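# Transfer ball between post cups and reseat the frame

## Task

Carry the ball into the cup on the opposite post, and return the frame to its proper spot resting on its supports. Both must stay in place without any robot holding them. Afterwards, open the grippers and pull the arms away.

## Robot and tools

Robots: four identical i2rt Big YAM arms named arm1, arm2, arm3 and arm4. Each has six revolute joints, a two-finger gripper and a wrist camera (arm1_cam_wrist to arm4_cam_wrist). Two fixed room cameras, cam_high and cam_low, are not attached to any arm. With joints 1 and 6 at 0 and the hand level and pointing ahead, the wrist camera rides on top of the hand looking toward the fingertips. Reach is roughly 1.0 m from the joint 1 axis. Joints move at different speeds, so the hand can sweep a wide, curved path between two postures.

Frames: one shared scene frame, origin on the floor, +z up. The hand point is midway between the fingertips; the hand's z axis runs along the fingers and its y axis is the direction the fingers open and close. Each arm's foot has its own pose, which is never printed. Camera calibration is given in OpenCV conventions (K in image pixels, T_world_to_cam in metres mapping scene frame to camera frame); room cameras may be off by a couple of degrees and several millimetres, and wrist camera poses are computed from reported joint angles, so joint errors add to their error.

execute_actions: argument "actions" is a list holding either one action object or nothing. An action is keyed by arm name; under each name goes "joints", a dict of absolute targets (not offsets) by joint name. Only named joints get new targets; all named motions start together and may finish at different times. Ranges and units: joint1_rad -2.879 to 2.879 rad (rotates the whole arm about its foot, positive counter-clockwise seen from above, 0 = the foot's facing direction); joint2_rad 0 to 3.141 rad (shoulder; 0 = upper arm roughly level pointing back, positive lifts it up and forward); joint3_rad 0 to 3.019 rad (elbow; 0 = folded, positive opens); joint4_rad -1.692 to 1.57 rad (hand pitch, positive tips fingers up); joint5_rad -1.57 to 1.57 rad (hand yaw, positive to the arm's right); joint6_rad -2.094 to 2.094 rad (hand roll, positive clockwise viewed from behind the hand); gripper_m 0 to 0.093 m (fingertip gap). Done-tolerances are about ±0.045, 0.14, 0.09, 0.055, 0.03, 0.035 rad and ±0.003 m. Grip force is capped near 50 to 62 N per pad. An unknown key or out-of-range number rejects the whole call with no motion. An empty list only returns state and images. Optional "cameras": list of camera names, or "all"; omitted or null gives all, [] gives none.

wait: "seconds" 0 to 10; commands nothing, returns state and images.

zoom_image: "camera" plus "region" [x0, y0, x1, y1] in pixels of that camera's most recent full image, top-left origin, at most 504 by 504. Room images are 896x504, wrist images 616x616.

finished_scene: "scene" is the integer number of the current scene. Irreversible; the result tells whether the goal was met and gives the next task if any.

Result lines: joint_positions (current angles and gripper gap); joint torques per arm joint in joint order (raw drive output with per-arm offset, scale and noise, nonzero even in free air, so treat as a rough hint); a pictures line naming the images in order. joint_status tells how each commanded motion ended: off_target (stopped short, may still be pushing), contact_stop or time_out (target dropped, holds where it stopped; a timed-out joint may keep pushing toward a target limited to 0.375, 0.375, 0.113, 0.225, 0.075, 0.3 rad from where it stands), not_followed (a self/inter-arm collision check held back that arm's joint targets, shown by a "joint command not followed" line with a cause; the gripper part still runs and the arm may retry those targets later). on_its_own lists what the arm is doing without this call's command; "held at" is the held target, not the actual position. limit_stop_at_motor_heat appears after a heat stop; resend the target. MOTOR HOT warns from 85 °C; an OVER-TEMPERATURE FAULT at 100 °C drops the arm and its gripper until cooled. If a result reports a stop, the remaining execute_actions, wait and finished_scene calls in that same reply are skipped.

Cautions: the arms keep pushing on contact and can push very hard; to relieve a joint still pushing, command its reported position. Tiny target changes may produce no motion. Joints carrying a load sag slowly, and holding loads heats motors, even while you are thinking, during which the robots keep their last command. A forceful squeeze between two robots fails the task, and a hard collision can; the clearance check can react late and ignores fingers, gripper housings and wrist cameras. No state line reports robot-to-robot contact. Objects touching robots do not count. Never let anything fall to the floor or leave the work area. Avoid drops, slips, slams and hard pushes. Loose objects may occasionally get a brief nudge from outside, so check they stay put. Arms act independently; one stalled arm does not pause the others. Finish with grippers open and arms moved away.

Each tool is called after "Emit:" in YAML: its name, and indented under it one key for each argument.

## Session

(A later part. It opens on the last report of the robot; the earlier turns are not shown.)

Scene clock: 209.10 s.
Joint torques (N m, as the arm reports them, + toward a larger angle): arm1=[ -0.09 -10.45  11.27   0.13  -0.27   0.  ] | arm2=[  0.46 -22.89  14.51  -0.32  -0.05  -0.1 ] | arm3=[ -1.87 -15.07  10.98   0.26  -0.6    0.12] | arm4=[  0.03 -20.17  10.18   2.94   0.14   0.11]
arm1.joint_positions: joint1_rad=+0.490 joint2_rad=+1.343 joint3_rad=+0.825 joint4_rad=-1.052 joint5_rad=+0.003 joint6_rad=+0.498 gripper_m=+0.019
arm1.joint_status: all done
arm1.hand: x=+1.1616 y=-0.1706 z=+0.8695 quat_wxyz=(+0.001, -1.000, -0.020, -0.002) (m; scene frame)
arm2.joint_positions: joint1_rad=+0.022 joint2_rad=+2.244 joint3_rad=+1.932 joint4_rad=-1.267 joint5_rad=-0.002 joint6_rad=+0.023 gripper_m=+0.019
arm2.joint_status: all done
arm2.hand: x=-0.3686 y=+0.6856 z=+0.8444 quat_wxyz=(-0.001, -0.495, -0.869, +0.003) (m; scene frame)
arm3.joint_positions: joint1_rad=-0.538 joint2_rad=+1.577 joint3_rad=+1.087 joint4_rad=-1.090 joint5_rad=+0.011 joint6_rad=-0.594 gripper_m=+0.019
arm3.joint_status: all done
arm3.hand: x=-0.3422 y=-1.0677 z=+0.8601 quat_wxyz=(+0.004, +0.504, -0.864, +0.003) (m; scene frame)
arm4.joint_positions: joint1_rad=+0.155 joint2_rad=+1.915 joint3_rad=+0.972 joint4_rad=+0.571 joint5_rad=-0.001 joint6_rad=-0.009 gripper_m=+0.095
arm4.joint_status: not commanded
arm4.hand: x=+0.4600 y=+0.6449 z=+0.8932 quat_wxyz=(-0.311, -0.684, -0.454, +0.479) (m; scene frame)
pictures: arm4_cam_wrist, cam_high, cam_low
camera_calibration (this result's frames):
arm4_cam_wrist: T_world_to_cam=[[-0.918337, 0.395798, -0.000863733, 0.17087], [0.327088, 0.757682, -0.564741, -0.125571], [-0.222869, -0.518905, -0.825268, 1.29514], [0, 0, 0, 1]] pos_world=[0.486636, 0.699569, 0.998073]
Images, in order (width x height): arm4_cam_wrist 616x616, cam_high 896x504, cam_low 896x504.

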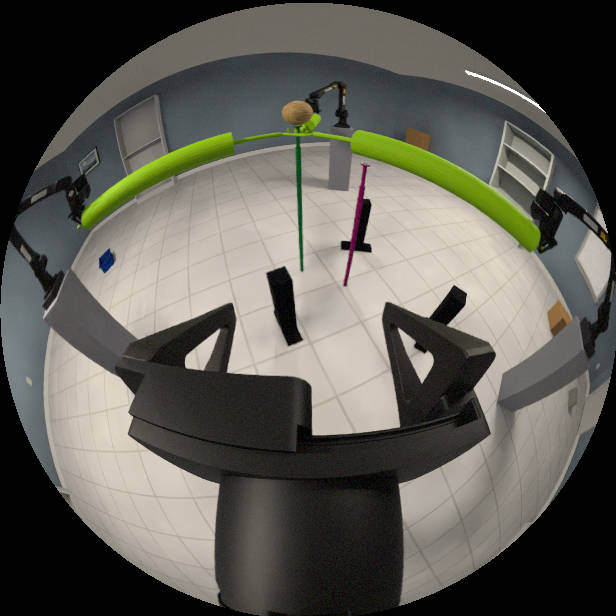

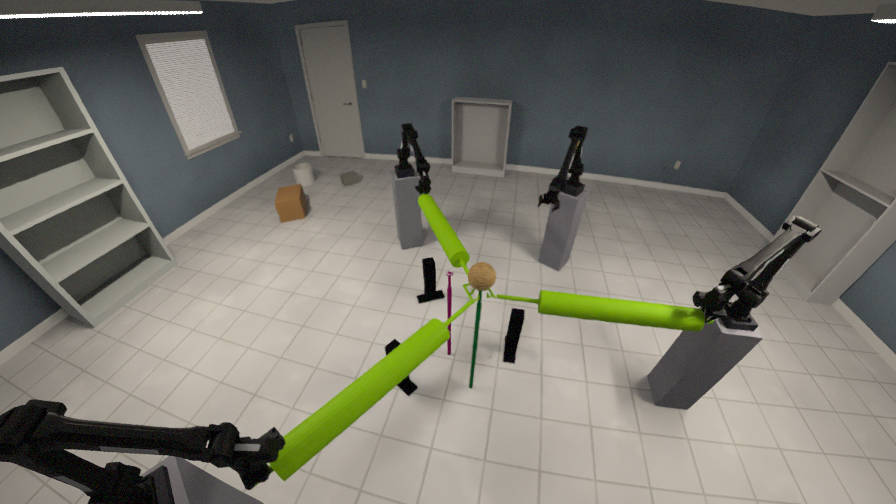

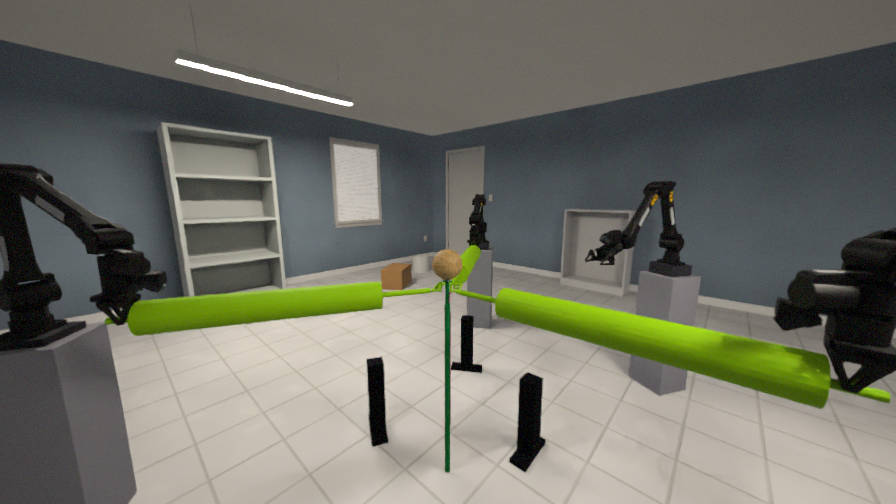

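Emit:
execute_actions:
  actions:
    - {"arm1":{"joints":{"joint1_rad":0.47}},"arm2":{"joints":{"joint2_rad":2.15,"joint3_rad":1.95}},"arm3":{"joints":{"joint1_rad":-0.52}}}
  cameras: ["arm4_cam_wrist","cam_low"]

Emit:
zoom_image:
  camera: "cam_low"
  region: [420, 265, 480, 310]

Emit:
zoom_image:
  camera: "arm4_cam_wrist"
  region: [270, 110, 330, 155]

Scene clock: 218.17 s.
Joint torques (N m, as the arm reports them, + toward a larger angle): arm1=[ -0.93 -10.46  11.28   0.12  -0.14   0.  ] | arm2=[  0.64 -23.86  10.18   0.08  -0.13  -0.11] | arm3=[ -0.73 -15.19  10.96   0.24  -0.47   0.13] | arm4=[ -0.03 -20.19  10.2    2.93   0.14   0.11]
arm1.joint_positions: joint1_rad=+0.484 joint2_rad=+1.343 joint3_rad=+0.825 joint4_rad=-1.052 joint5_rad=+0.000 joint6_rad=+0.498 gripper_m=+0.019
arm1.joint_status: all done
arm1.hand: x=+1.1609 y=-0.1694 z=+0.8695 quat_wxyz=(+0.000, -1.000, -0.017, -0.003) (m; scene frame)
arm2.joint_positions: joint1_rad=+0.022 joint2_rad=+2.225 joint3_rad=+1.932 joint4_rad=-1.278 joint5_rad=+0.000 joint6_rad=+0.023 gripper_m=+0.019
arm2.joint_status: all done
arm2.hand: x=-0.3693 y=+0.6864 z=+0.8568 quat_wxyz=(-0.004, -0.495, -0.869, +0.006) (m; scene frame)
arm3.joint_positions: joint1_rad=-0.537 joint2_rad=+1.577 joint3_rad=+1.087 joint4_rad=-1.090 joint5_rad=+0.008 joint6_rad=-0.594 gripper_m=+0.019
arm3.joint_status: all done
arm3.hand: x=-0.3425 y=-1.0671 z=+0.8601 quat_wxyz=(+0.004, +0.504, -0.864, +0.001) (m; scene frame)
arm4.joint_positions: joint1_rad=+0.155 joint2_rad=+1.915 joint3_rad=+0.972 joint4_rad=+0.571 joint5_rad=-0.001 joint6_rad=-0.009 gripper_m=+0.095
arm4.joint_status: not commanded
arm4.hand: x=+0.4600 y=+0.6449 z=+0.8932 quat_wxyz=(-0.311, -0.684, -0.454, +0.479) (m; scene frame)
pictures: arm4_cam_wrist, cam_low
camera_calibration (this result's frames):
arm4_cam_wrist: T_world_to_cam=[[-0.918337, 0.395798, -0.000863733, 0.17087], [0.327088, 0.757682, -0.564741, -0.125571], [-0.222869, -0.518905, -0.825268, 1.29514], [0, 0, 0, 1]] pos_world=[0.486636, 0.699569, 0.998073]
Images, in order (width x height): arm4_cam_wrist 616x616, cam_low 896x504.

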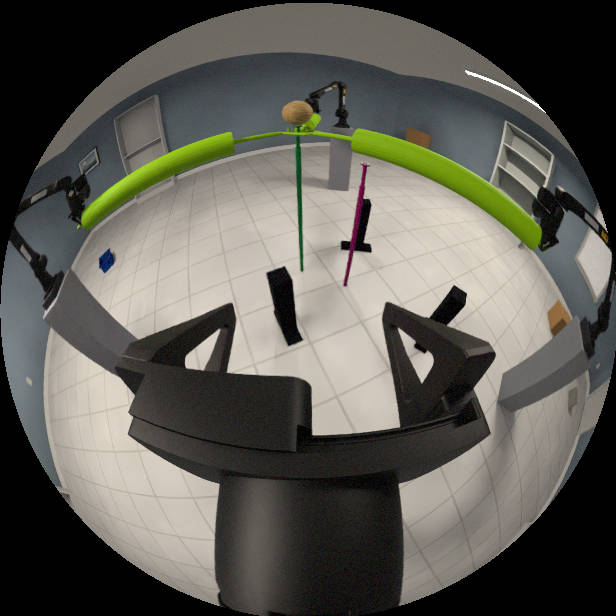

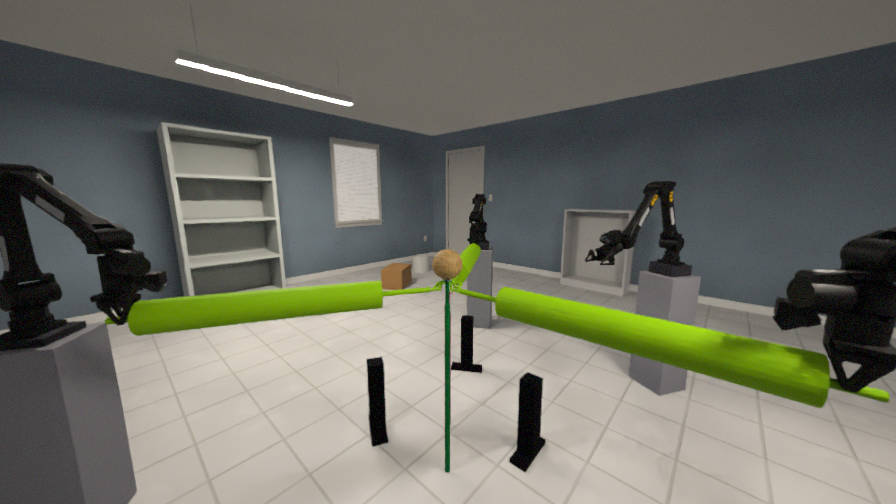

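Region (420, 265, 480, 310) of cam_low's 896x504 image, scaled by 8.400, with more detail than that image has; it fills the top 378 rows of this view, and the rest is white.

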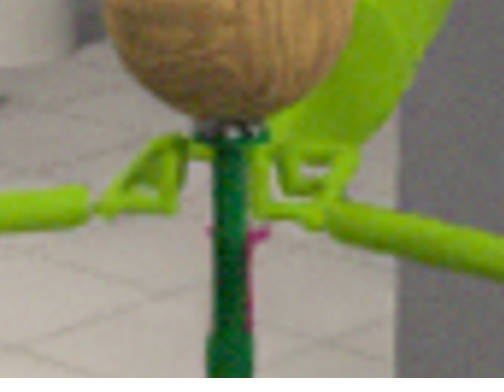

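Region (270, 110, 330, 155) of arm4_cam_wrist's 616x616 image, scaled by 8.400, with more detail than that image has; it fills the top 378 rows of this view, and the rest is white.

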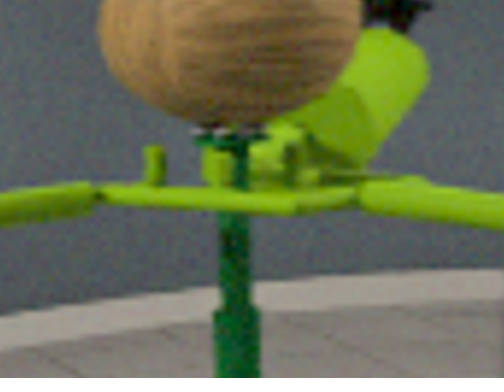

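Good enough (the circle centre is toward the wider rear pegs). Lift.

Emit:
execute_actions:
  actions:
    - {"arm1":{"joints":{"joint1_rad":0.478,"joint2_rad":1.277,"joint3_rad":0.95,"joint4_rad":-1.165}},"arm2":{"joints":{"joint2_rad":2.125,"joint3_rad":2.04,"joint4_rad":-1.36}},"arm3":{"joints":{"joint1_rad":-0.528,"joint2_rad":1.497,"joint3_rad":1.22,"joint4_rad":-1.185}}}
  cameras: ["cam_low"]

Emit:
zoom_image:
  camera: "cam_low"
  region: [410, 240, 490, 300]

Scene clock: 235.57 s.
Joint torques (N m, as the arm reports them, + toward a larger angle): arm1=[ -0.17 -11.07  12.27   0.03  -0.22   0.  ] | arm2=[  0.82 -23.59  15.35  -0.34  -0.13  -0.11] | arm3=[ -1.61 -15.66  11.73   0.16  -0.39   0.11] | arm4=[  0.   -20.17  10.2    2.93   0.14   0.12]
arm1.joint_positions: joint1_rad=+0.482 joint2_rad=+1.309 joint3_rad=+0.881 joint4_rad=-1.153 joint5_rad=+0.002 joint6_rad=+0.498 gripper_m=+0.019
arm1.joint_status: all done
arm1.hand: x=+1.1604 y=-0.1686 z=+0.8992 quat_wxyz=(+0.003, -1.000, -0.016, -0.007) (m; scene frame)
arm2.joint_positions: joint1_rad=+0.022 joint2_rad=+2.199 joint3_rad=+1.965 joint4_rad=-1.339 joint5_rad=+0.000 joint6_rad=+0.023 gripper_m=+0.019
arm2.joint_status: all done
arm2.hand: x=-0.3702 y=+0.6881 z=+0.8855 quat_wxyz=(-0.003, -0.495, -0.869, +0.005) (m; scene frame)
arm3.joint_positions: joint1_rad=-0.536 joint2_rad=+1.542 joint3_rad=+1.139 joint4_rad=-1.179 joint5_rad=+0.005 joint6_rad=-0.594 gripper_m=+0.019
arm3.joint_status: all done
arm3.hand: x=-0.3423 y=-1.0661 z=+0.8925 quat_wxyz=(+0.005, +0.505, -0.863, +0.000) (m; scene frame)
arm4.joint_positions: joint1_rad=+0.155 joint2_rad=+1.915 joint3_rad=+0.972 joint4_rad=+0.571 joint5_rad=-0.001 joint6_rad=-0.009 gripper_m=+0.095
arm4.joint_status: not commanded
arm4.hand: x=+0.4600 y=+0.6449 z=+0.8932 quat_wxyz=(-0.311, -0.684, -0.454, +0.479) (m; scene frame)
pictures: cam_low
Images, in order (width x height): cam_low 896x504.

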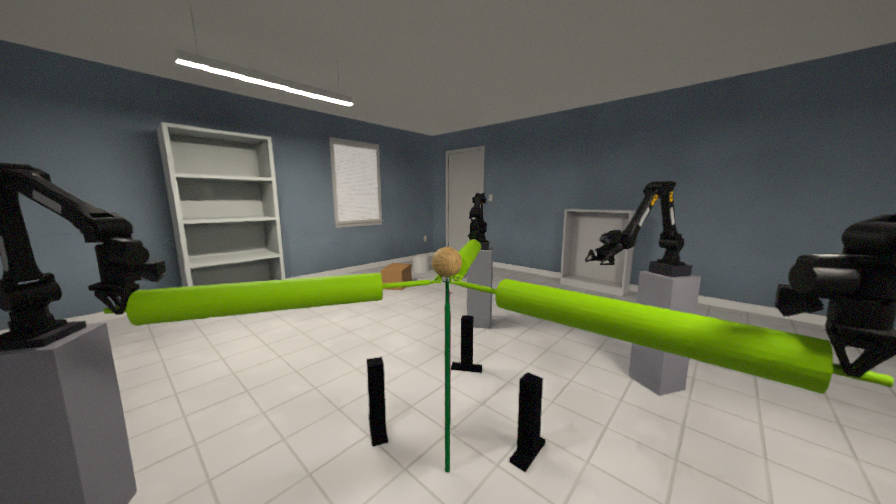

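Region (410, 240, 490, 300) of cam_low's 896x504 image, scaled by 6.300, with more detail than that image has; it fills the top 378 rows of this view, and the rest is white.

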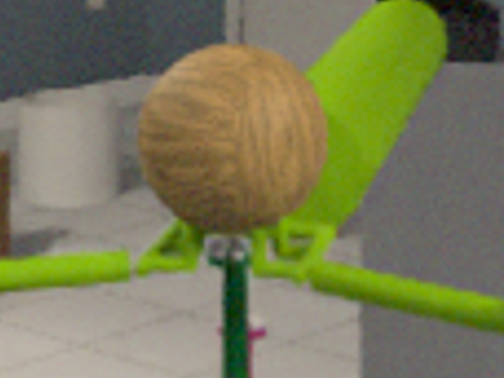

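Emit:
execute_actions:
  actions:
    - {"arm1":{"joints":{"joint2_rad":1.235,"joint3_rad":1.025,"joint4_rad":-1.265}},"arm2":{"joints":{"joint2_rad":2.1,"joint3_rad":2.11,"joint4_rad":-1.44}},"arm3":{"joints":{"joint2_rad":1.46,"joint3_rad":1.29,"joint4_rad":-1.277}}}
  cameras: ["cam_low"]

Emit:
execute_actions:
  actions:
    - {"arm1":{"joints":{"joint1_rad":0.325,"joint2_rad":1.295,"joint3_rad":1.06,"joint4_rad":-1.25,"joint6_rad":0.33}},"arm2":{"joints":{"joint1_rad":0.005,"joint2_rad":1.96,"joint3_rad":1.81,"joint4_rad":-1.31,"joint6_rad":0.0}},"arm3":{"joints":{"joint1_rad":-0.398,"joint2_rad":1.44,"joint3_rad":1.23,"joint4_rad":-1.265,"joint6_rad":-0.45}}}
  cameras: ["cam_low"]

Emit:
execute_actions:
  actions:
    - {"arm1":{"joints":{"joint1_rad":0.178,"joint2_rad":1.355,"joint3_rad":1.115,"joint4_rad":-1.245,"joint6_rad":0.183}},"arm2":{"joints":{"joint1_rad":-0.01,"joint2_rad":1.815,"joint3_rad":1.58,"joint4_rad":-1.23,"joint6_rad":-0.02}},"arm3":{"joints":{"joint1_rad":-0.26,"joint2_rad":1.44,"joint3_rad":1.23,"joint6_rad":-0.313}}}
  cameras: []

Emit:
execute_actions:
  actions:
    - {"arm1":{"joints":{"joint1_rad":0.053,"joint2_rad":1.47,"joint3_rad":1.12,"joint4_rad":-1.13,"joint6_rad":0.058}},"arm2":{"joints":{"joint1_rad":-0.032,"joint2_rad":1.72,"joint3_rad":1.328,"joint4_rad":-1.075,"joint6_rad":-0.04}},"arm3":{"joints":{"joint1_rad":-0.124,"joint2_rad":1.513,"joint3_rad":1.165,"joint4_rad":-1.155,"joint6_rad":-0.176}}}
  cameras: []

Emit:
execute_actions:
  actions:
    - {"arm1":{"joints":{"joint1_rad":-0.056,"joint2_rad":1.603,"joint3_rad":1.16,"joint4_rad":-1.035,"joint6_rad":-0.051}},"arm2":{"joints":{"joint1_rad":-0.057,"joint2_rad":1.65,"joint3_rad":1.104,"joint4_rad":-0.925,"joint6_rad":-0.065}},"arm3":{"joints":{"joint1_rad":0.006,"joint2_rad":1.59,"joint3_rad":1.145,"joint4_rad":-1.053,"joint6_rad":-0.046}}}
  cameras: []

Emit:
execute_actions:
  actions:
    - {"arm1":{"joints":{"joint1_rad":-0.146,"joint2_rad":1.748,"joint3_rad":1.23,"joint4_rad":-0.962,"joint6_rad":-0.141}},"arm2":{"joints":{"joint1_rad":-0.09,"joint2_rad":1.605,"joint3_rad":0.9,"joint4_rad":-0.772,"joint6_rad":-0.1}},"arm3":{"joints":{"joint1_rad":0.126,"joint2_rad":1.69,"joint3_rad":1.17,"joint4_rad":-0.96,"joint6_rad":0.074}},"arm4":{"joints":{"joint1_rad":0.0,"joint2_rad":2.05,"joint3_rad":0.9,"joint4_rad":0.95}}}
  cameras: ["cam_high","arm4_cam_wrist","cam_low"]

Emit:
zoom_image:
  camera: "cam_low"
  region: [420, 255, 480, 310]

Emit:
zoom_image:
  camera: "cam_high"
  region: [420, 235, 480, 300]

Emit:
zoom_image:
  camera: "arm4_cam_wrist"
  region: [250, 100, 370, 200]

Scene clock: 257.90 s.
Joint torques (N m, as the arm reports them, + toward a larger angle): arm1=[ -0.3  -10.63  13.02   0.29  -0.1    0.  ] | arm2=[  0.61 -23.58  16.09   0.03  -0.13  -0.12] | arm3=[ -1.49 -15.66  12.36   0.32  -0.44   0.12] | arm4=[  0.01 -20.14  10.19   2.94   0.14   0.11]
arm1.joint_positions: joint1_rad=+0.482 joint2_rad=+1.266 joint3_rad=+0.949 joint4_rad=-1.260 joint5_rad=-0.001 joint6_rad=+0.498 gripper_m=+0.019
arm1.joint_status: all done
arm1.hand: x=+1.1603 y=-0.1690 z=+0.9370 quat_wxyz=(+0.001, -1.000, -0.016, -0.006) (m; scene frame)
arm2.joint_positions: joint1_rad=+0.022 joint2_rad=+2.175 joint3_rad=+2.027 joint4_rad=-1.425 joint5_rad=+0.000 joint6_rad=+0.023 gripper_m=+0.019
arm2.joint_status: all done
arm2.hand: x=-0.3704 y=+0.6888 z=+0.9241 quat_wxyz=(-0.003, -0.495, -0.869, +0.005) (m; scene frame)
arm3.joint_positions: joint1_rad=-0.536 joint2_rad=+1.506 joint3_rad=+1.203 joint4_rad=-1.275 joint5_rad=+0.007 joint6_rad=-0.594 gripper_m=+0.019
arm3.joint_status: all done
arm3.hand: x=-0.3417 y=-1.0663 z=+0.9301 quat_wxyz=(+0.002, +0.505, -0.863, +0.001) (m; scene frame)
arm4.joint_positions: joint1_rad=+0.155 joint2_rad=+1.915 joint3_rad=+0.972 joint4_rad=+0.571 joint5_rad=-0.001 joint6_rad=-0.009 gripper_m=+0.095
arm4.joint_status: not commanded
arm4.hand: x=+0.4600 y=+0.6449 z=+0.8932 quat_wxyz=(-0.311, -0.684, -0.454, +0.479) (m; scene frame)
pictures: cam_low
Images, in order (width x height): cam_low 896x504.

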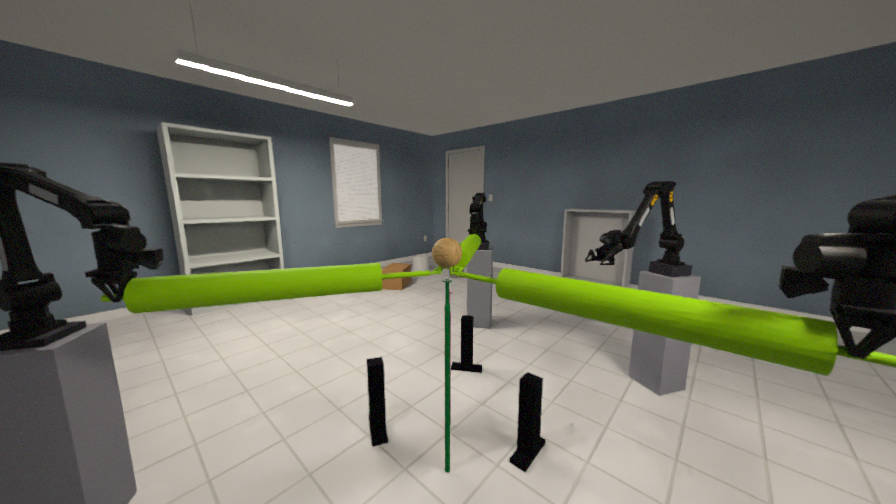

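Scene clock: 258.93 s.
Joint torques (N m, as the arm reports them, + toward a larger angle): arm1=[ 0.   -9.54 13.35  1.02 -0.2  -0.13] | arm2=[ -0.35 -21.09  11.25   1.45  -0.15  -0.17] | arm3=[ -1.03 -16.44   9.35   1.03  -0.43   0.32] | arm4=[ -0.01 -20.15  10.2    2.93   0.14   0.12]
arm1.joint_positions: joint1_rad=+0.326 joint2_rad=+1.305 joint3_rad=+0.980 joint4_rad=-1.266 joint5_rad=+0.001 joint6_rad=+0.335 gripper_m=+0.019
arm1.joint_status: all done
arm1.hand: x=+1.1279 y=-0.1254 z=+0.9354 quat_wxyz=(+0.004, -1.000, -0.020, -0.013) (m; scene frame)
arm2.joint_positions: joint1_rad=+0.015 joint2_rad=+2.020 joint3_rad=+1.783 joint4_rad=-1.340 joint5_rad=+0.001 joint6_rad=+0.018 gripper_m=+0.019
arm2.joint_status: all done
arm2.hand: x=-0.4022 y=+0.7315 z=+0.9286 quat_wxyz=(-0.001, -0.496, -0.868, +0.005) (m; scene frame)
arm3.joint_positions: joint1_rad=-0.411 joint2_rad=+1.499 joint3_rad=+1.192 joint4_rad=-1.277 joint5_rad=+0.007 joint6_rad=-0.471 gripper_m=+0.019
arm3.joint_status: all done
arm3.hand: x=-0.3722 y=-1.0227 z=+0.9289 quat_wxyz=(+0.005, +0.506, -0.863, +0.002) (m; scene frame)
arm4.joint_positions: joint1_rad=+0.155 joint2_rad=+1.915 joint3_rad=+0.972 joint4_rad=+0.571 joint5_rad=-0.001 joint6_rad=-0.009 gripper_m=+0.095
arm4.joint_status: not commanded
arm4.hand: x=+0.4600 y=+0.6449 z=+0.8932 quat_wxyz=(-0.311, -0.684, -0.454, +0.479) (m; scene frame)
pictures: cam_low
Images, in order (width x height): cam_low 896x504.

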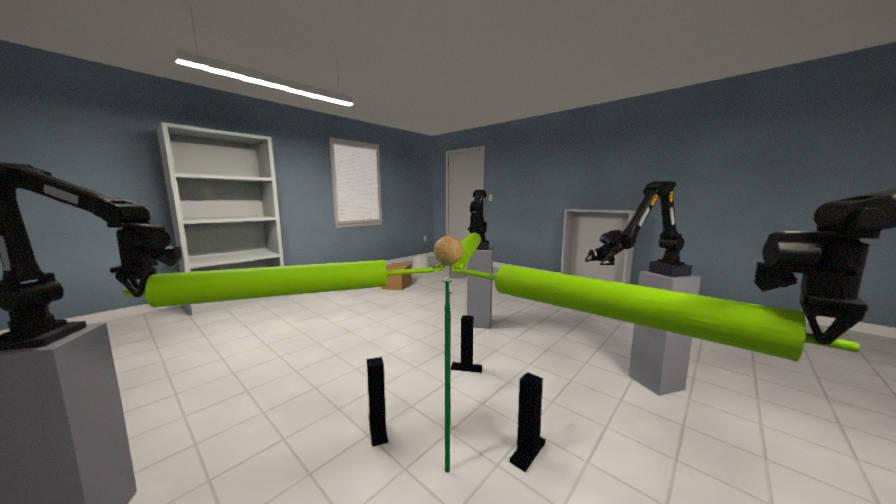

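Scene clock: 259.93 s.
Joint torques (N m, as the arm reports them, + toward a larger angle): arm1=[  0.08 -11.1   12.8    1.01  -0.21  -0.13] | arm2=[ -0.24 -19.08  10.9    1.55  -0.16  -0.22] | arm3=[ -1.71 -16.16   9.79   1.04  -0.39   0.25] | arm4=[  0.02 -20.16  10.19   2.94   0.14   0.12]
arm1.joint_positions: joint1_rad=+0.176 joint2_rad=+1.370 joint3_rad=+1.043 joint4_rad=-1.261 joint5_rad=+0.001 joint6_rad=+0.187 gripper_m=+0.019
arm1.joint_status: all done
arm1.hand: x=+1.0879 y=-0.0816 z=+0.9357 quat_wxyz=(+0.002, -1.000, -0.018, -0.012) (m; scene frame)
arm2.joint_positions: joint1_rad=+0.002 joint2_rad=+1.877 joint3_rad=+1.552 joint4_rad=-1.266 joint5_rad=+0.001 joint6_rad=+0.005 gripper_m=+0.019
arm2.joint_status: all done
arm2.hand: x=-0.4399 y=+0.7780 z=+0.9248 quat_wxyz=(+0.005, -0.496, -0.868, +0.001) (m; scene frame)
arm3.joint_positions: joint1_rad=-0.265 joint2_rad=+1.497 joint3_rad=+1.183 joint4_rad=-1.278 joint5_rad=+0.006 joint6_rad=-0.326 gripper_m=+0.019
arm3.joint_status: all done
arm3.hand: x=-0.4126 y=-0.9760 z=+0.9269 quat_wxyz=(+0.008, +0.506, -0.863, +0.003) (m; scene frame)
arm4.joint_positions: joint1_rad=+0.155 joint2_rad=+1.915 joint3_rad=+0.972 joint4_rad=+0.571 joint5_rad=-0.001 joint6_rad=-0.009 gripper_m=+0.095
arm4.joint_status: not commanded
arm4.hand: x=+0.4600 y=+0.6449 z=+0.8932 quat_wxyz=(-0.311, -0.684, -0.454, +0.479) (m; scene frame)
pictures: none
No camera images: the call's "cameras" was empty. Leave "cameras" out to get every camera's image.

Scene clock: 260.90 s.
Joint torques (N m, as the arm reports them, + toward a larger angle): arm1=[  0.1  -13.83  12.32   0.6   -0.24  -0.09] | arm2=[ -0.16 -18.06  10.34   1.15  -0.16  -0.19] | arm3=[ -1.66 -13.07   8.98   1.44  -0.23   0.28] | arm4=[  0.02 -20.18  10.18   2.94   0.14   0.12]
arm1.joint_positions: joint1_rad=+0.049 joint2_rad=+1.498 joint3_rad=+1.049 joint4_rad=-1.135 joint5_rad=+0.001 joint6_rad=+0.060 gripper_m=+0.019
arm1.joint_status: all done
arm1.hand: x=+1.0483 y=-0.0383 z=+0.8903 quat_wxyz=(+0.001, -1.000, -0.018, -0.010) (m; scene frame)
arm2.joint_positions: joint1_rad=-0.022 joint2_rad=+1.789 joint3_rad=+1.300 joint4_rad=-1.105 joint5_rad=+0.001 joint6_rad=-0.019 gripper_m=+0.019
arm2.joint_status: all done
arm2.hand: x=-0.4791 y=+0.8197 z=+0.8812 quat_wxyz=(+0.006, -0.496, -0.868, +0.000) (m; scene frame)
arm3.joint_positions: joint1_rad=-0.130 joint2_rad=+1.529 joint3_rad=+1.128 joint4_rad=-1.175 joint5_rad=+0.002 joint6_rad=-0.191 gripper_m=+0.019
arm3.joint_status: all done
arm3.hand: x=-0.4510 y=-0.9327 z=+0.8943 quat_wxyz=(+0.001, +0.506, -0.862, +0.000) (m; scene frame)
arm4.joint_positions: joint1_rad=+0.155 joint2_rad=+1.915 joint3_rad=+0.972 joint4_rad=+0.571 joint5_rad=-0.001 joint6_rad=-0.009 gripper_m=+0.095
arm4.joint_status: not commanded
arm4.hand: x=+0.4600 y=+0.6449 z=+0.8932 quat_wxyz=(-0.311, -0.684, -0.454, +0.479) (m; scene frame)
pictures: none
No camera images: the call's "cameras" was empty. Leave "cameras" out to get every camera's image.

Scene clock: 261.80 s.
Joint torques (N m, as the arm reports them, + toward a larger angle): arm1=[  0.19 -15.74  11.61   0.6   -0.28  -0.08] | arm2=[ -0.59 -15.96   9.68   1.28  -0.16  -0.17] | arm3=[ -1.89 -14.58   8.95   1.17  -0.15   0.27] | arm4=[  0.02 -20.21  10.19   2.93   0.14   0.12]
arm1.joint_positions: joint1_rad=-0.061 joint2_rad=+1.632 joint3_rad=+1.095 joint4_rad=-1.039 joint5_rad=+0.002 joint6_rad=-0.049 gripper_m=+0.019
arm1.joint_status: all done
arm1.hand: x=+1.0097 y=+0.0063 z=+0.8518 quat_wxyz=(+0.001, -1.000, -0.018, -0.006) (m; scene frame)
arm2.joint_positions: joint1_rad=-0.046 joint2_rad=+1.710 joint3_rad=+1.074 joint4_rad=-0.957 joint5_rad=+0.001 joint6_rad=-0.044 gripper_m=+0.019
arm2.joint_status: all done
arm2.hand: x=-0.5168 y=+0.8644 z=+0.8435 quat_wxyz=(+0.005, -0.496, -0.869, +0.000) (m; scene frame)
arm3.joint_positions: joint1_rad=+0.004 joint2_rad=+1.613 joint3_rad=+1.104 joint4_rad=-1.067 joint5_rad=+0.001 joint6_rad=-0.058 gripper_m=+0.019
arm3.joint_status: all done
arm3.hand: x=-0.4893 y=-0.8869 z=+0.8520 quat_wxyz=(+0.001, +0.506, -0.862, -0.001) (m; scene frame)
arm4.joint_positions: joint1_rad=+0.155 joint2_rad=+1.915 joint3_rad=+0.972 joint4_rad=+0.571 joint5_rad=-0.001 joint6_rad=-0.009 gripper_m=+0.095
arm4.joint_status: not commanded
arm4.hand: x=+0.4600 y=+0.6449 z=+0.8932 quat_wxyz=(-0.311, -0.684, -0.454, +0.479) (m; scene frame)
pictures: none
No camera images: the call's "cameras" was empty. Leave "cameras" out to get every camera's image.

Scene clock: 262.97 s.
Joint torques (N m, as the arm reports them, + toward a larger angle): arm1=[ -0.04 -17.75  10.69   0.5   -0.26  -0.12] | arm2=[  0.09 -13.71   8.53   1.45  -0.19  -0.19] | arm3=[ -2.08 -15.68  10.09   0.57  -0.05   0.24] | arm4=[  0.67 -19.95   6.11   2.98   0.1    0.11]
arm1.joint_positions: joint1_rad=-0.147 joint2_rad=+1.777 joint3_rad=+1.174 joint4_rad=-0.962 joint5_rad=+0.001 joint6_rad=-0.137 gripper_m=+0.019
arm1.joint_status: all done
arm1.hand: x=+0.9704 y=+0.0480 z=+0.8133 quat_wxyz=(+0.001, -1.000, -0.019, +0.000) (m; scene frame)
arm2.joint_positions: joint1_rad=-0.083 joint2_rad=+1.662 joint3_rad=+0.874 joint4_rad=-0.803 joint5_rad=+0.002 joint6_rad=-0.079 gripper_m=+0.019
arm2.joint_status: all done
arm2.hand: x=-0.5554 y=+0.9060 z=+0.8043 quat_wxyz=(+0.004, -0.496, -0.868, +0.001) (m; scene frame)
arm3.joint_positions: joint1_rad=+0.126 joint2_rad=+1.715 joint3_rad=+1.104 joint4_rad=-0.962 joint5_rad=-0.001 joint6_rad=+0.064 gripper_m=+0.019
arm3.joint_status: all done
arm3.hand: x=-0.5287 y=-0.8446 z=+0.8086 quat_wxyz=(+0.000, +0.506, -0.862, -0.002) (m; scene frame)
arm4.joint_positions: joint1_rad=-0.002 joint2_rad=+2.062 joint3_rad=+0.897 joint4_rad=+0.922 joint5_rad=-0.001 joint6_rad=-0.008 gripper_m=+0.095
arm4.joint_status: all done
arm4.hand: x=+0.3766 y=+0.7079 z=+0.8493 quat_wxyz=(-0.298, -0.684, -0.380, +0.547) (m; scene frame)
pictures: arm4_cam_wrist, cam_high, cam_low
camera_calibration (this result's frames):
arm4_cam_wrist: T_world_to_cam=[[-0.845181, 0.534466, -0.00391296, -0.0538392], [0.401037, 0.629308, -0.665688, -0.021959], [-0.353325, -0.564196, -0.74622, 1.28711], [0, 0, 0, 1]] pos_world=[0.418069, 0.768773, 0.945635]
Images, in order (width x height): arm4_cam_wrist 616x616, cam_high 896x504, cam_low 896x504.

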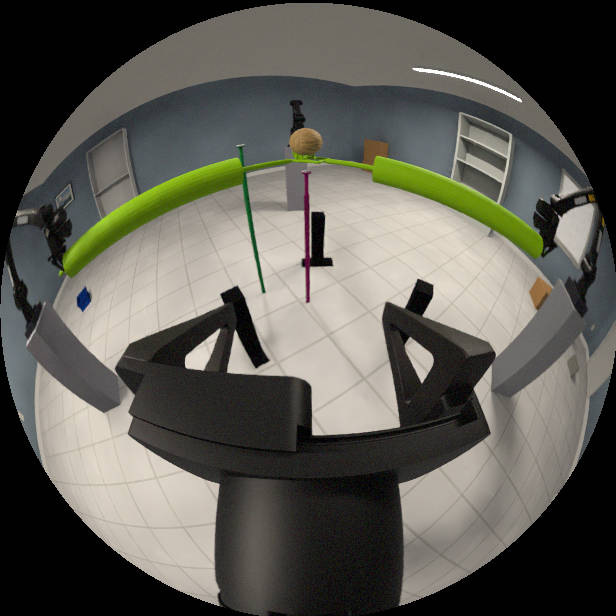

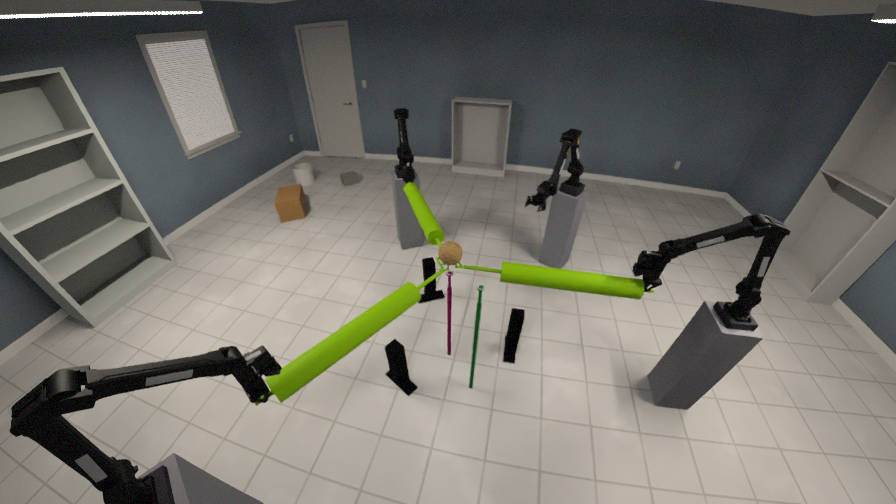

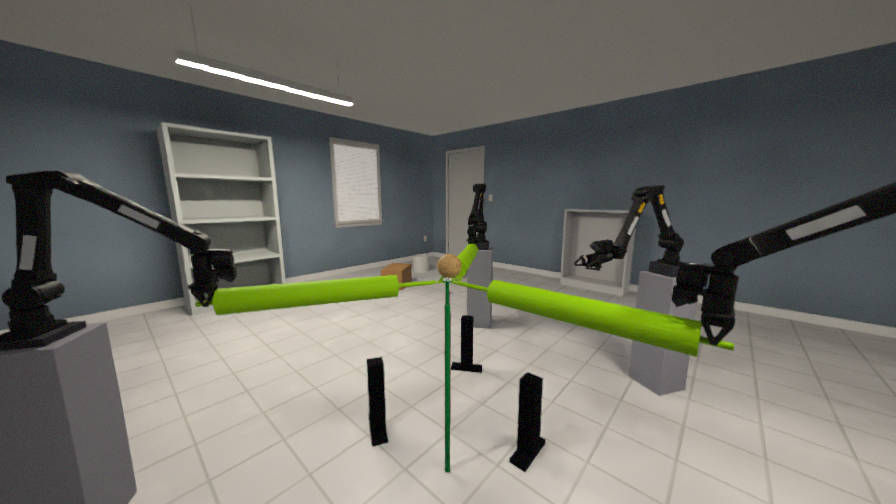

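Region (420, 255, 480, 310) of cam_low's 896x504 image, scaled by 8.400, with more detail than that image has; it fills the top 462 rows of this view, and the rest is white.

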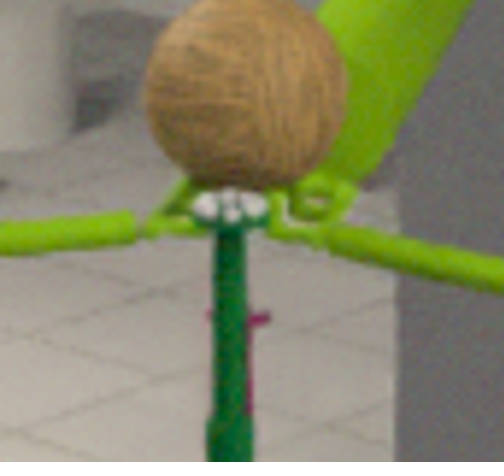

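Region (420, 235, 480, 300) of cam_high's 896x504 image, scaled by 7.754, with more detail than that image has; it fills the left 465 columns of this view, and the rest is white.

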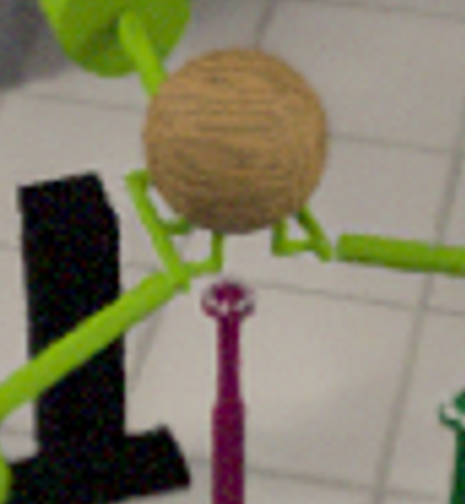

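Region (250, 100, 370, 200) of arm4_cam_wrist's 616x616 image, scaled by 4.200, with more detail than that image has.

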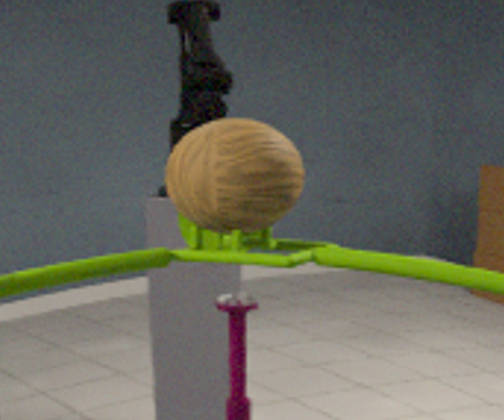

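Emit:
execute_actions:
  actions:
    - {"arm1":{"joints":{"joint1_rad":-0.137,"joint2_rad":1.81,"joint3_rad":1.18,"joint4_rad":-0.877}},"arm2":{"joints":{"joint1_rad":-0.11,"joint2_rad":1.712,"joint3_rad":0.87,"joint4_rad":-0.668,"joint6_rad":-0.115}},"arm3":{"joints":{"joint2_rad":1.738,"joint3_rad":1.104,"joint4_rad":-0.867}}}
  cameras: ["cam_high","arm4_cam_wrist","cam_low"]

Emit:
zoom_image:
  camera: "cam_low"
  region: [420, 255, 480, 310]

Emit:
zoom_image:
  camera: "cam_high"
  region: [420, 235, 480, 300]

Emit:
zoom_image:
  camera: "arm4_cam_wrist"
  region: [270, 125, 340, 195]

Scene clock: 271.40 s.
Joint torques (N m, as the arm reports them, + toward a larger angle): arm1=[  0.51 -17.61   7.72   1.16  -0.39  -0.12] | arm2=[ -0.48 -11.76   7.49   1.35  -0.18  -0.2 ] | arm3=[ -2.28 -15.37   7.74   1.54   0.     0.24] | arm4=[  0.47 -19.84   6.1    2.94   0.1    0.11]
arm1.joint_positions: joint1_rad=-0.144 joint2_rad=+1.830 joint3_rad=+1.160 joint4_rad=-0.896 joint5_rad=+0.004 joint6_rad=-0.137 gripper_m=+0.019
arm1.joint_status: all done
arm1.hand: x=+0.9675 y=+0.0476 z=+0.7840 quat_wxyz=(+0.002, -1.000, -0.021, -0.002) (m; scene frame)
arm2.joint_positions: joint1_rad=-0.096 joint2_rad=+1.734 joint3_rad=+0.849 joint4_rad=-0.698 joint5_rad=+0.002 joint6_rad=-0.093 gripper_m=+0.019
arm2.joint_status: all done
arm2.hand: x=-0.5597 y=+0.9025 z=+0.7712 quat_wxyz=(+0.001, -0.496, -0.868, +0.003) (m; scene frame)
arm3.joint_positions: joint1_rad=+0.126 joint2_rad=+1.756 joint3_rad=+1.070 joint4_rad=-0.889 joint5_rad=-0.002 joint6_rad=+0.064 gripper_m=+0.019
arm3.joint_status: all done
arm3.hand: x=-0.5301 y=-0.8469 z=+0.7805 quat_wxyz=(+0.001, +0.506, -0.862, -0.002) (m; scene frame)
arm4.joint_positions: joint1_rad=-0.002 joint2_rad=+2.062 joint3_rad=+0.897 joint4_rad=+0.922 joint5_rad=-0.001 joint6_rad=-0.008 gripper_m=+0.095
arm4.joint_status: not commanded
arm4.hand: x=+0.3766 y=+0.7079 z=+0.8493 quat_wxyz=(-0.298, -0.684, -0.380, +0.547) (m; scene frame)
pictures: arm4_cam_wrist, cam_high, cam_low
camera_calibration (this result's frames):
arm4_cam_wrist: T_world_to_cam=[[-0.845181, 0.534466, -0.00391296, -0.0538392], [0.401037, 0.629308, -0.665688, -0.021959], [-0.353325, -0.564196, -0.74622, 1.28711], [0, 0, 0, 1]] pos_world=[0.418069, 0.768773, 0.945635]
Images, in order (width x height): arm4_cam_wrist 616x616, cam_high 896x504, cam_low 896x504.

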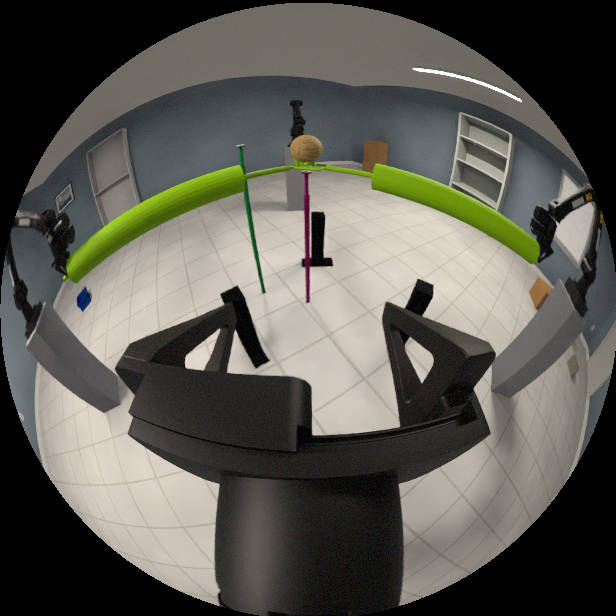

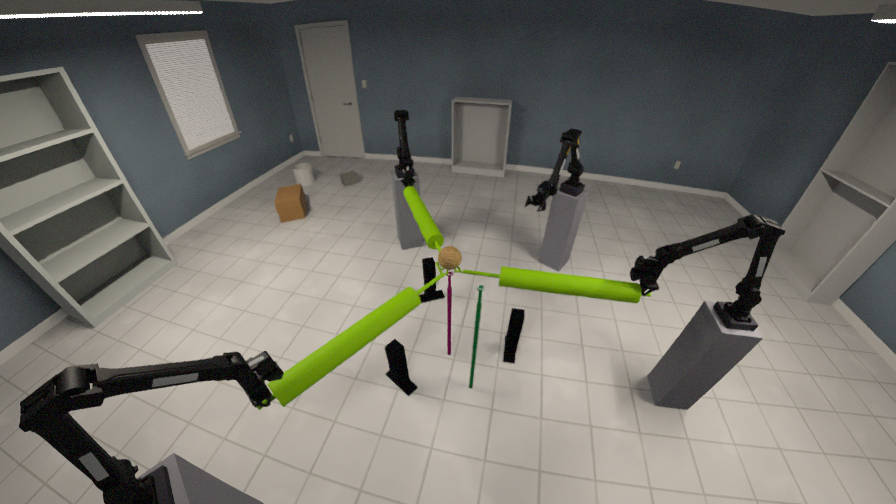

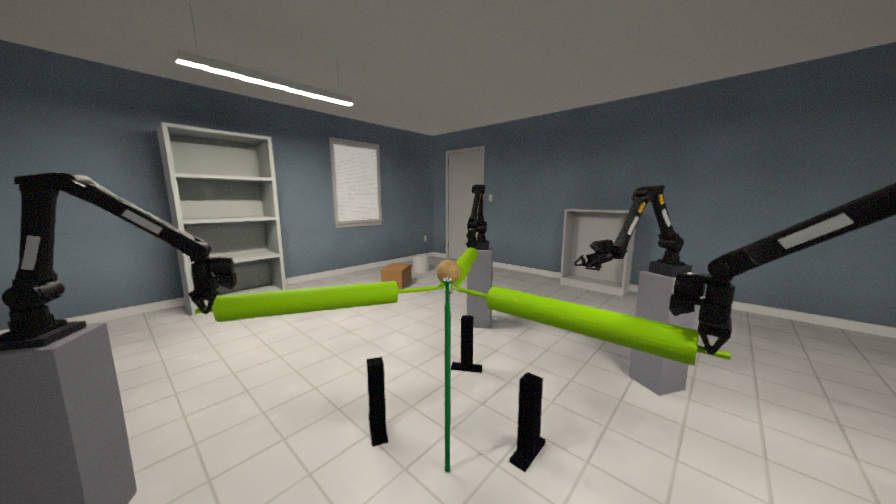

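Region (420, 255, 480, 310) of cam_low's 896x504 image, scaled by 8.400, with more detail than that image has; it fills the top 462 rows of this view, and the rest is white.

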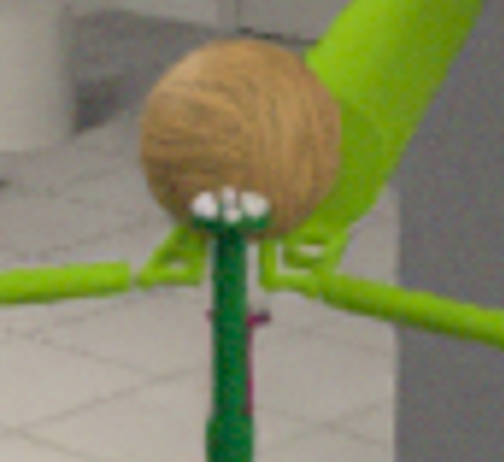

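Region (420, 235, 480, 300) of cam_high's 896x504 image, scaled by 7.754, with more detail than that image has; it fills the left 465 columns of this view, and the rest is white.

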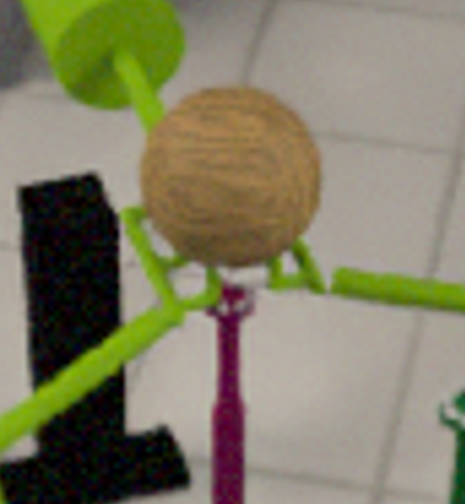

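Region (270, 125, 340, 195) of arm4_cam_wrist's 616x616 image, scaled by 7.200, with more detail than that image has.

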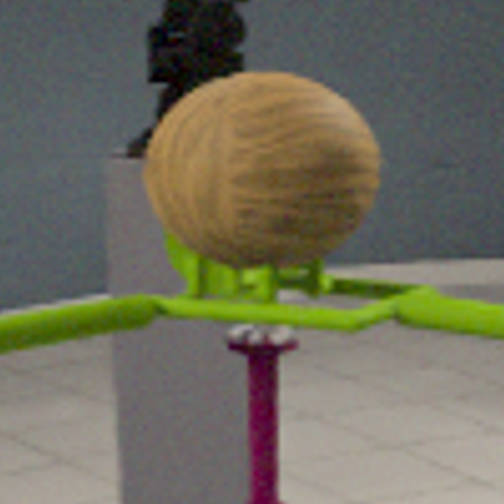

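Aligned.

Emit:
execute_actions:
  actions:
    - {"arm1":{"joints":{"joint2_rad":1.871,"joint3_rad":1.156,"joint4_rad":-0.792}},"arm2":{"joints":{"joint1_rad":-0.1,"joint2_rad":1.798,"joint3_rad":0.855,"joint4_rad":-0.567}},"arm3":{"joints":{"joint2_rad":1.802,"joint3_rad":1.078,"joint4_rad":-0.777}}}
  cameras: ["arm4_cam_wrist"]

Emit:
execute_actions:
  actions:
    - {"arm1":{"joints":{"joint2_rad":1.955,"joint3_rad":1.137,"joint4_rad":-0.698}},"arm2":{"joints":{"joint2_rad":1.91,"joint3_rad":0.845,"joint4_rad":-0.456}},"arm3":{"joints":{"joint2_rad":1.89,"joint3_rad":1.055,"joint4_rad":-0.677}}}
  cameras: ["cam_high","arm4_cam_wrist"]

Emit:
zoom_image:
  camera: "cam_high"
  region: [420, 235, 480, 300]

Emit:
zoom_image:
  camera: "arm4_cam_wrist"
  region: [270, 135, 340, 205]

Scene clock: 277.67 s.
Joint torques (N m, as the arm reports them, + toward a larger angle): arm1=[  0.46 -18.15   7.19   1.14  -0.39  -0.11] | arm2=[  0.27 -12.26   6.51   1.37  -0.19  -0.21] | arm3=[ -2.17 -16.26   7.22   1.49  -0.02   0.24] | arm4=[  0.47 -19.88   6.1    2.94   0.1    0.11]
arm1.joint_positions: joint1_rad=-0.144 joint2_rad=+1.894 joint3_rad=+1.137 joint4_rad=-0.810 joint5_rad=+0.004 joint6_rad=-0.137 gripper_m=+0.019
arm1.joint_status: all done
arm1.hand: x=+0.9678 y=+0.0475 z=+0.7478 quat_wxyz=(+0.002, -1.000, -0.021, -0.002) (m; scene frame)
arm2.joint_positions: joint1_rad=-0.096 joint2_rad=+1.822 joint3_rad=+0.836 joint4_rad=-0.597 joint5_rad=+0.002 joint6_rad=-0.093 gripper_m=+0.019
arm2.joint_status: all done
arm2.hand: x=-0.5596 y=+0.9021 z=+0.7354 quat_wxyz=(+0.001, -0.496, -0.868, +0.003) (m; scene frame)
arm3.joint_positions: joint1_rad=+0.126 joint2_rad=+1.826 joint3_rad=+1.046 joint4_rad=-0.798 joint5_rad=-0.002 joint6_rad=+0.064 gripper_m=+0.019
arm3.joint_status: all done
arm3.hand: x=-0.5302 y=-0.8470 z=+0.7432 quat_wxyz=(+0.003, +0.506, -0.862, -0.001) (m; scene frame)
arm4.joint_positions: joint1_rad=-0.002 joint2_rad=+2.062 joint3_rad=+0.897 joint4_rad=+0.922 joint5_rad=-0.001 joint6_rad=-0.008 gripper_m=+0.095
arm4.joint_status: not commanded
arm4.hand: x=+0.3766 y=+0.7079 z=+0.8493 quat_wxyz=(-0.298, -0.684, -0.380, +0.547) (m; scene frame)
pictures: arm4_cam_wrist
camera_calibration (this result's frames):
arm4_cam_wrist: T_world_to_cam=[[-0.845181, 0.534466, -0.00391296, -0.0538392], [0.401037, 0.629308, -0.665688, -0.021959], [-0.353325, -0.564196, -0.74622, 1.28711], [0, 0, 0, 1]] pos_world=[0.418069, 0.768773, 0.945635]
Images, in order (width x height): arm4_cam_wrist 616x616.

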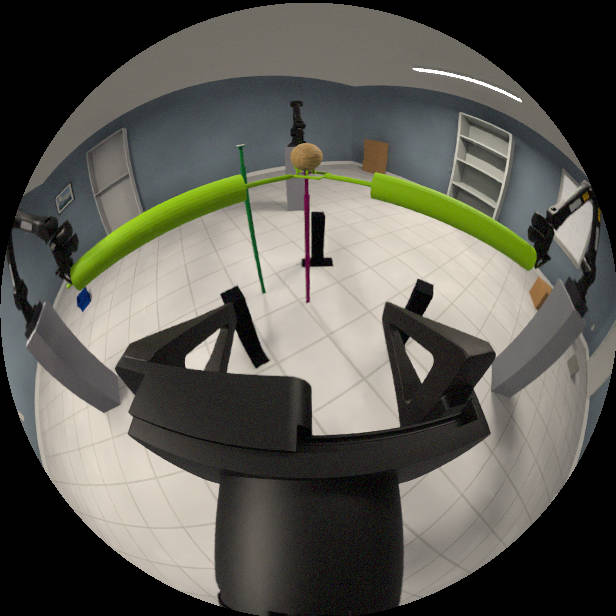

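Scene clock: 278.53 s.
Joint torques (N m, as the arm reports them, + toward a larger angle): arm1=[  0.45 -17.95   6.47   1.2   -0.39  -0.11] | arm2=[  0.47 -12.29   5.59   1.15  -0.18  -0.19] | arm3=[ -2.1  -15.98   6.36   1.54   0.04   0.24] | arm4=[  0.49 -19.87   6.11   2.95   0.1    0.11]
arm1.joint_positions: joint1_rad=-0.144 joint2_rad=+1.970 joint3_rad=+1.121 joint4_rad=-0.718 joint5_rad=+0.004 joint6_rad=-0.137 gripper_m=+0.019
arm1.joint_status: all done
arm1.hand: x=+0.9680 y=+0.0475 z=+0.7088 quat_wxyz=(+0.002, -1.000, -0.021, -0.002) (m; scene frame)
arm2.joint_positions: joint1_rad=-0.096 joint2_rad=+1.925 joint3_rad=+0.827 joint4_rad=-0.480 joint5_rad=+0.002 joint6_rad=-0.093 gripper_m=+0.019
arm2.joint_status: all done
arm2.hand: x=-0.5597 y=+0.9019 z=+0.6956 quat_wxyz=(-0.001, -0.496, -0.868, +0.004) (m; scene frame)
arm3.joint_positions: joint1_rad=+0.126 joint2_rad=+1.906 joint3_rad=+1.027 joint4_rad=-0.699 joint5_rad=-0.003 joint6_rad=+0.064 gripper_m=+0.019
arm3.joint_status: all done
arm3.hand: x=-0.5304 y=-0.8469 z=+0.7040 quat_wxyz=(+0.003, +0.506, -0.862, -0.001) (m; scene frame)
arm4.joint_positions: joint1_rad=-0.002 joint2_rad=+2.062 joint3_rad=+0.897 joint4_rad=+0.922 joint5_rad=-0.001 joint6_rad=-0.008 gripper_m=+0.095
arm4.joint_status: not commanded
arm4.hand: x=+0.3766 y=+0.7079 z=+0.8493 quat_wxyz=(-0.298, -0.684, -0.380, +0.547) (m; scene frame)
pictures: arm4_cam_wrist, cam_high
camera_calibration (this result's frames):
arm4_cam_wrist: T_world_to_cam=[[-0.845181, 0.534466, -0.00391296, -0.0538392], [0.401037, 0.629308, -0.665688, -0.021959], [-0.353325, -0.564196, -0.74622, 1.28711], [0, 0, 0, 1]] pos_world=[0.418069, 0.768773, 0.945635]
Images, in order (width x height): arm4_cam_wrist 616x616, cam_high 896x504.

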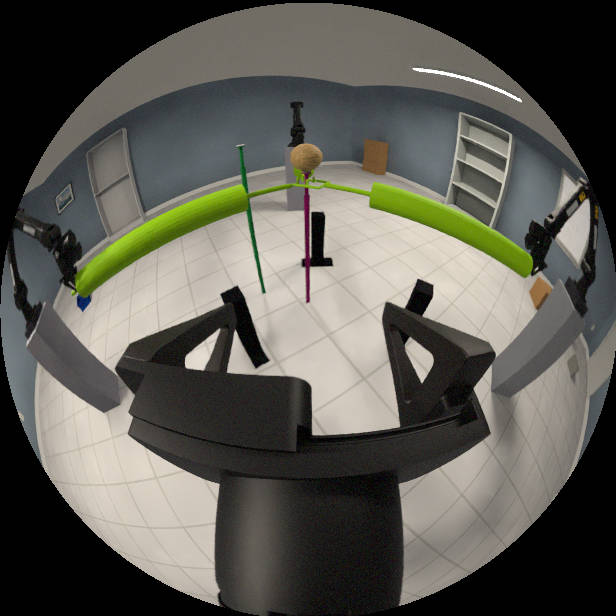

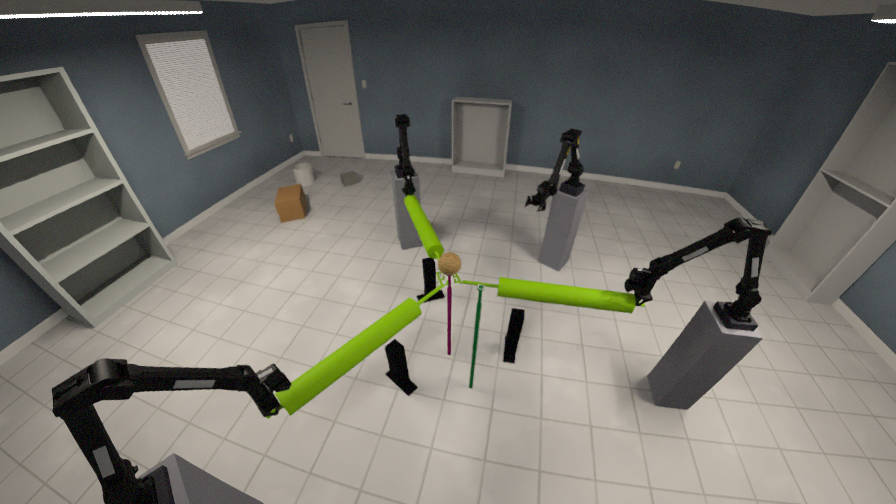

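Region (420, 235, 480, 300) of cam_high's 896x504 image, scaled by 7.754, with more detail than that image has; it fills the left 465 columns of this view, and the rest is white.

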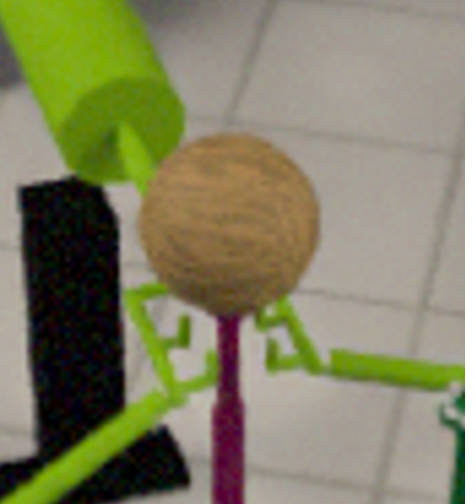

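Region (270, 135, 340, 205) of arm4_cam_wrist's 616x616 image, scaled by 7.200, with more detail than that image has.

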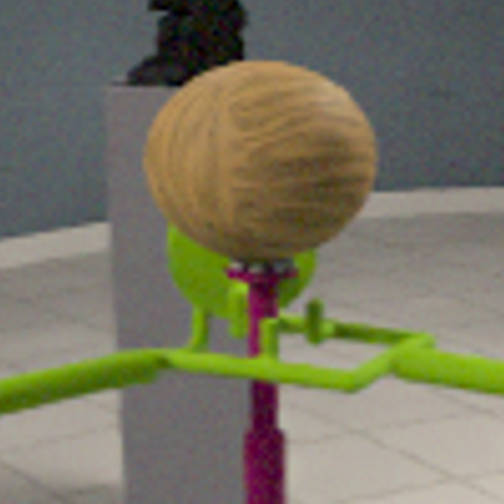

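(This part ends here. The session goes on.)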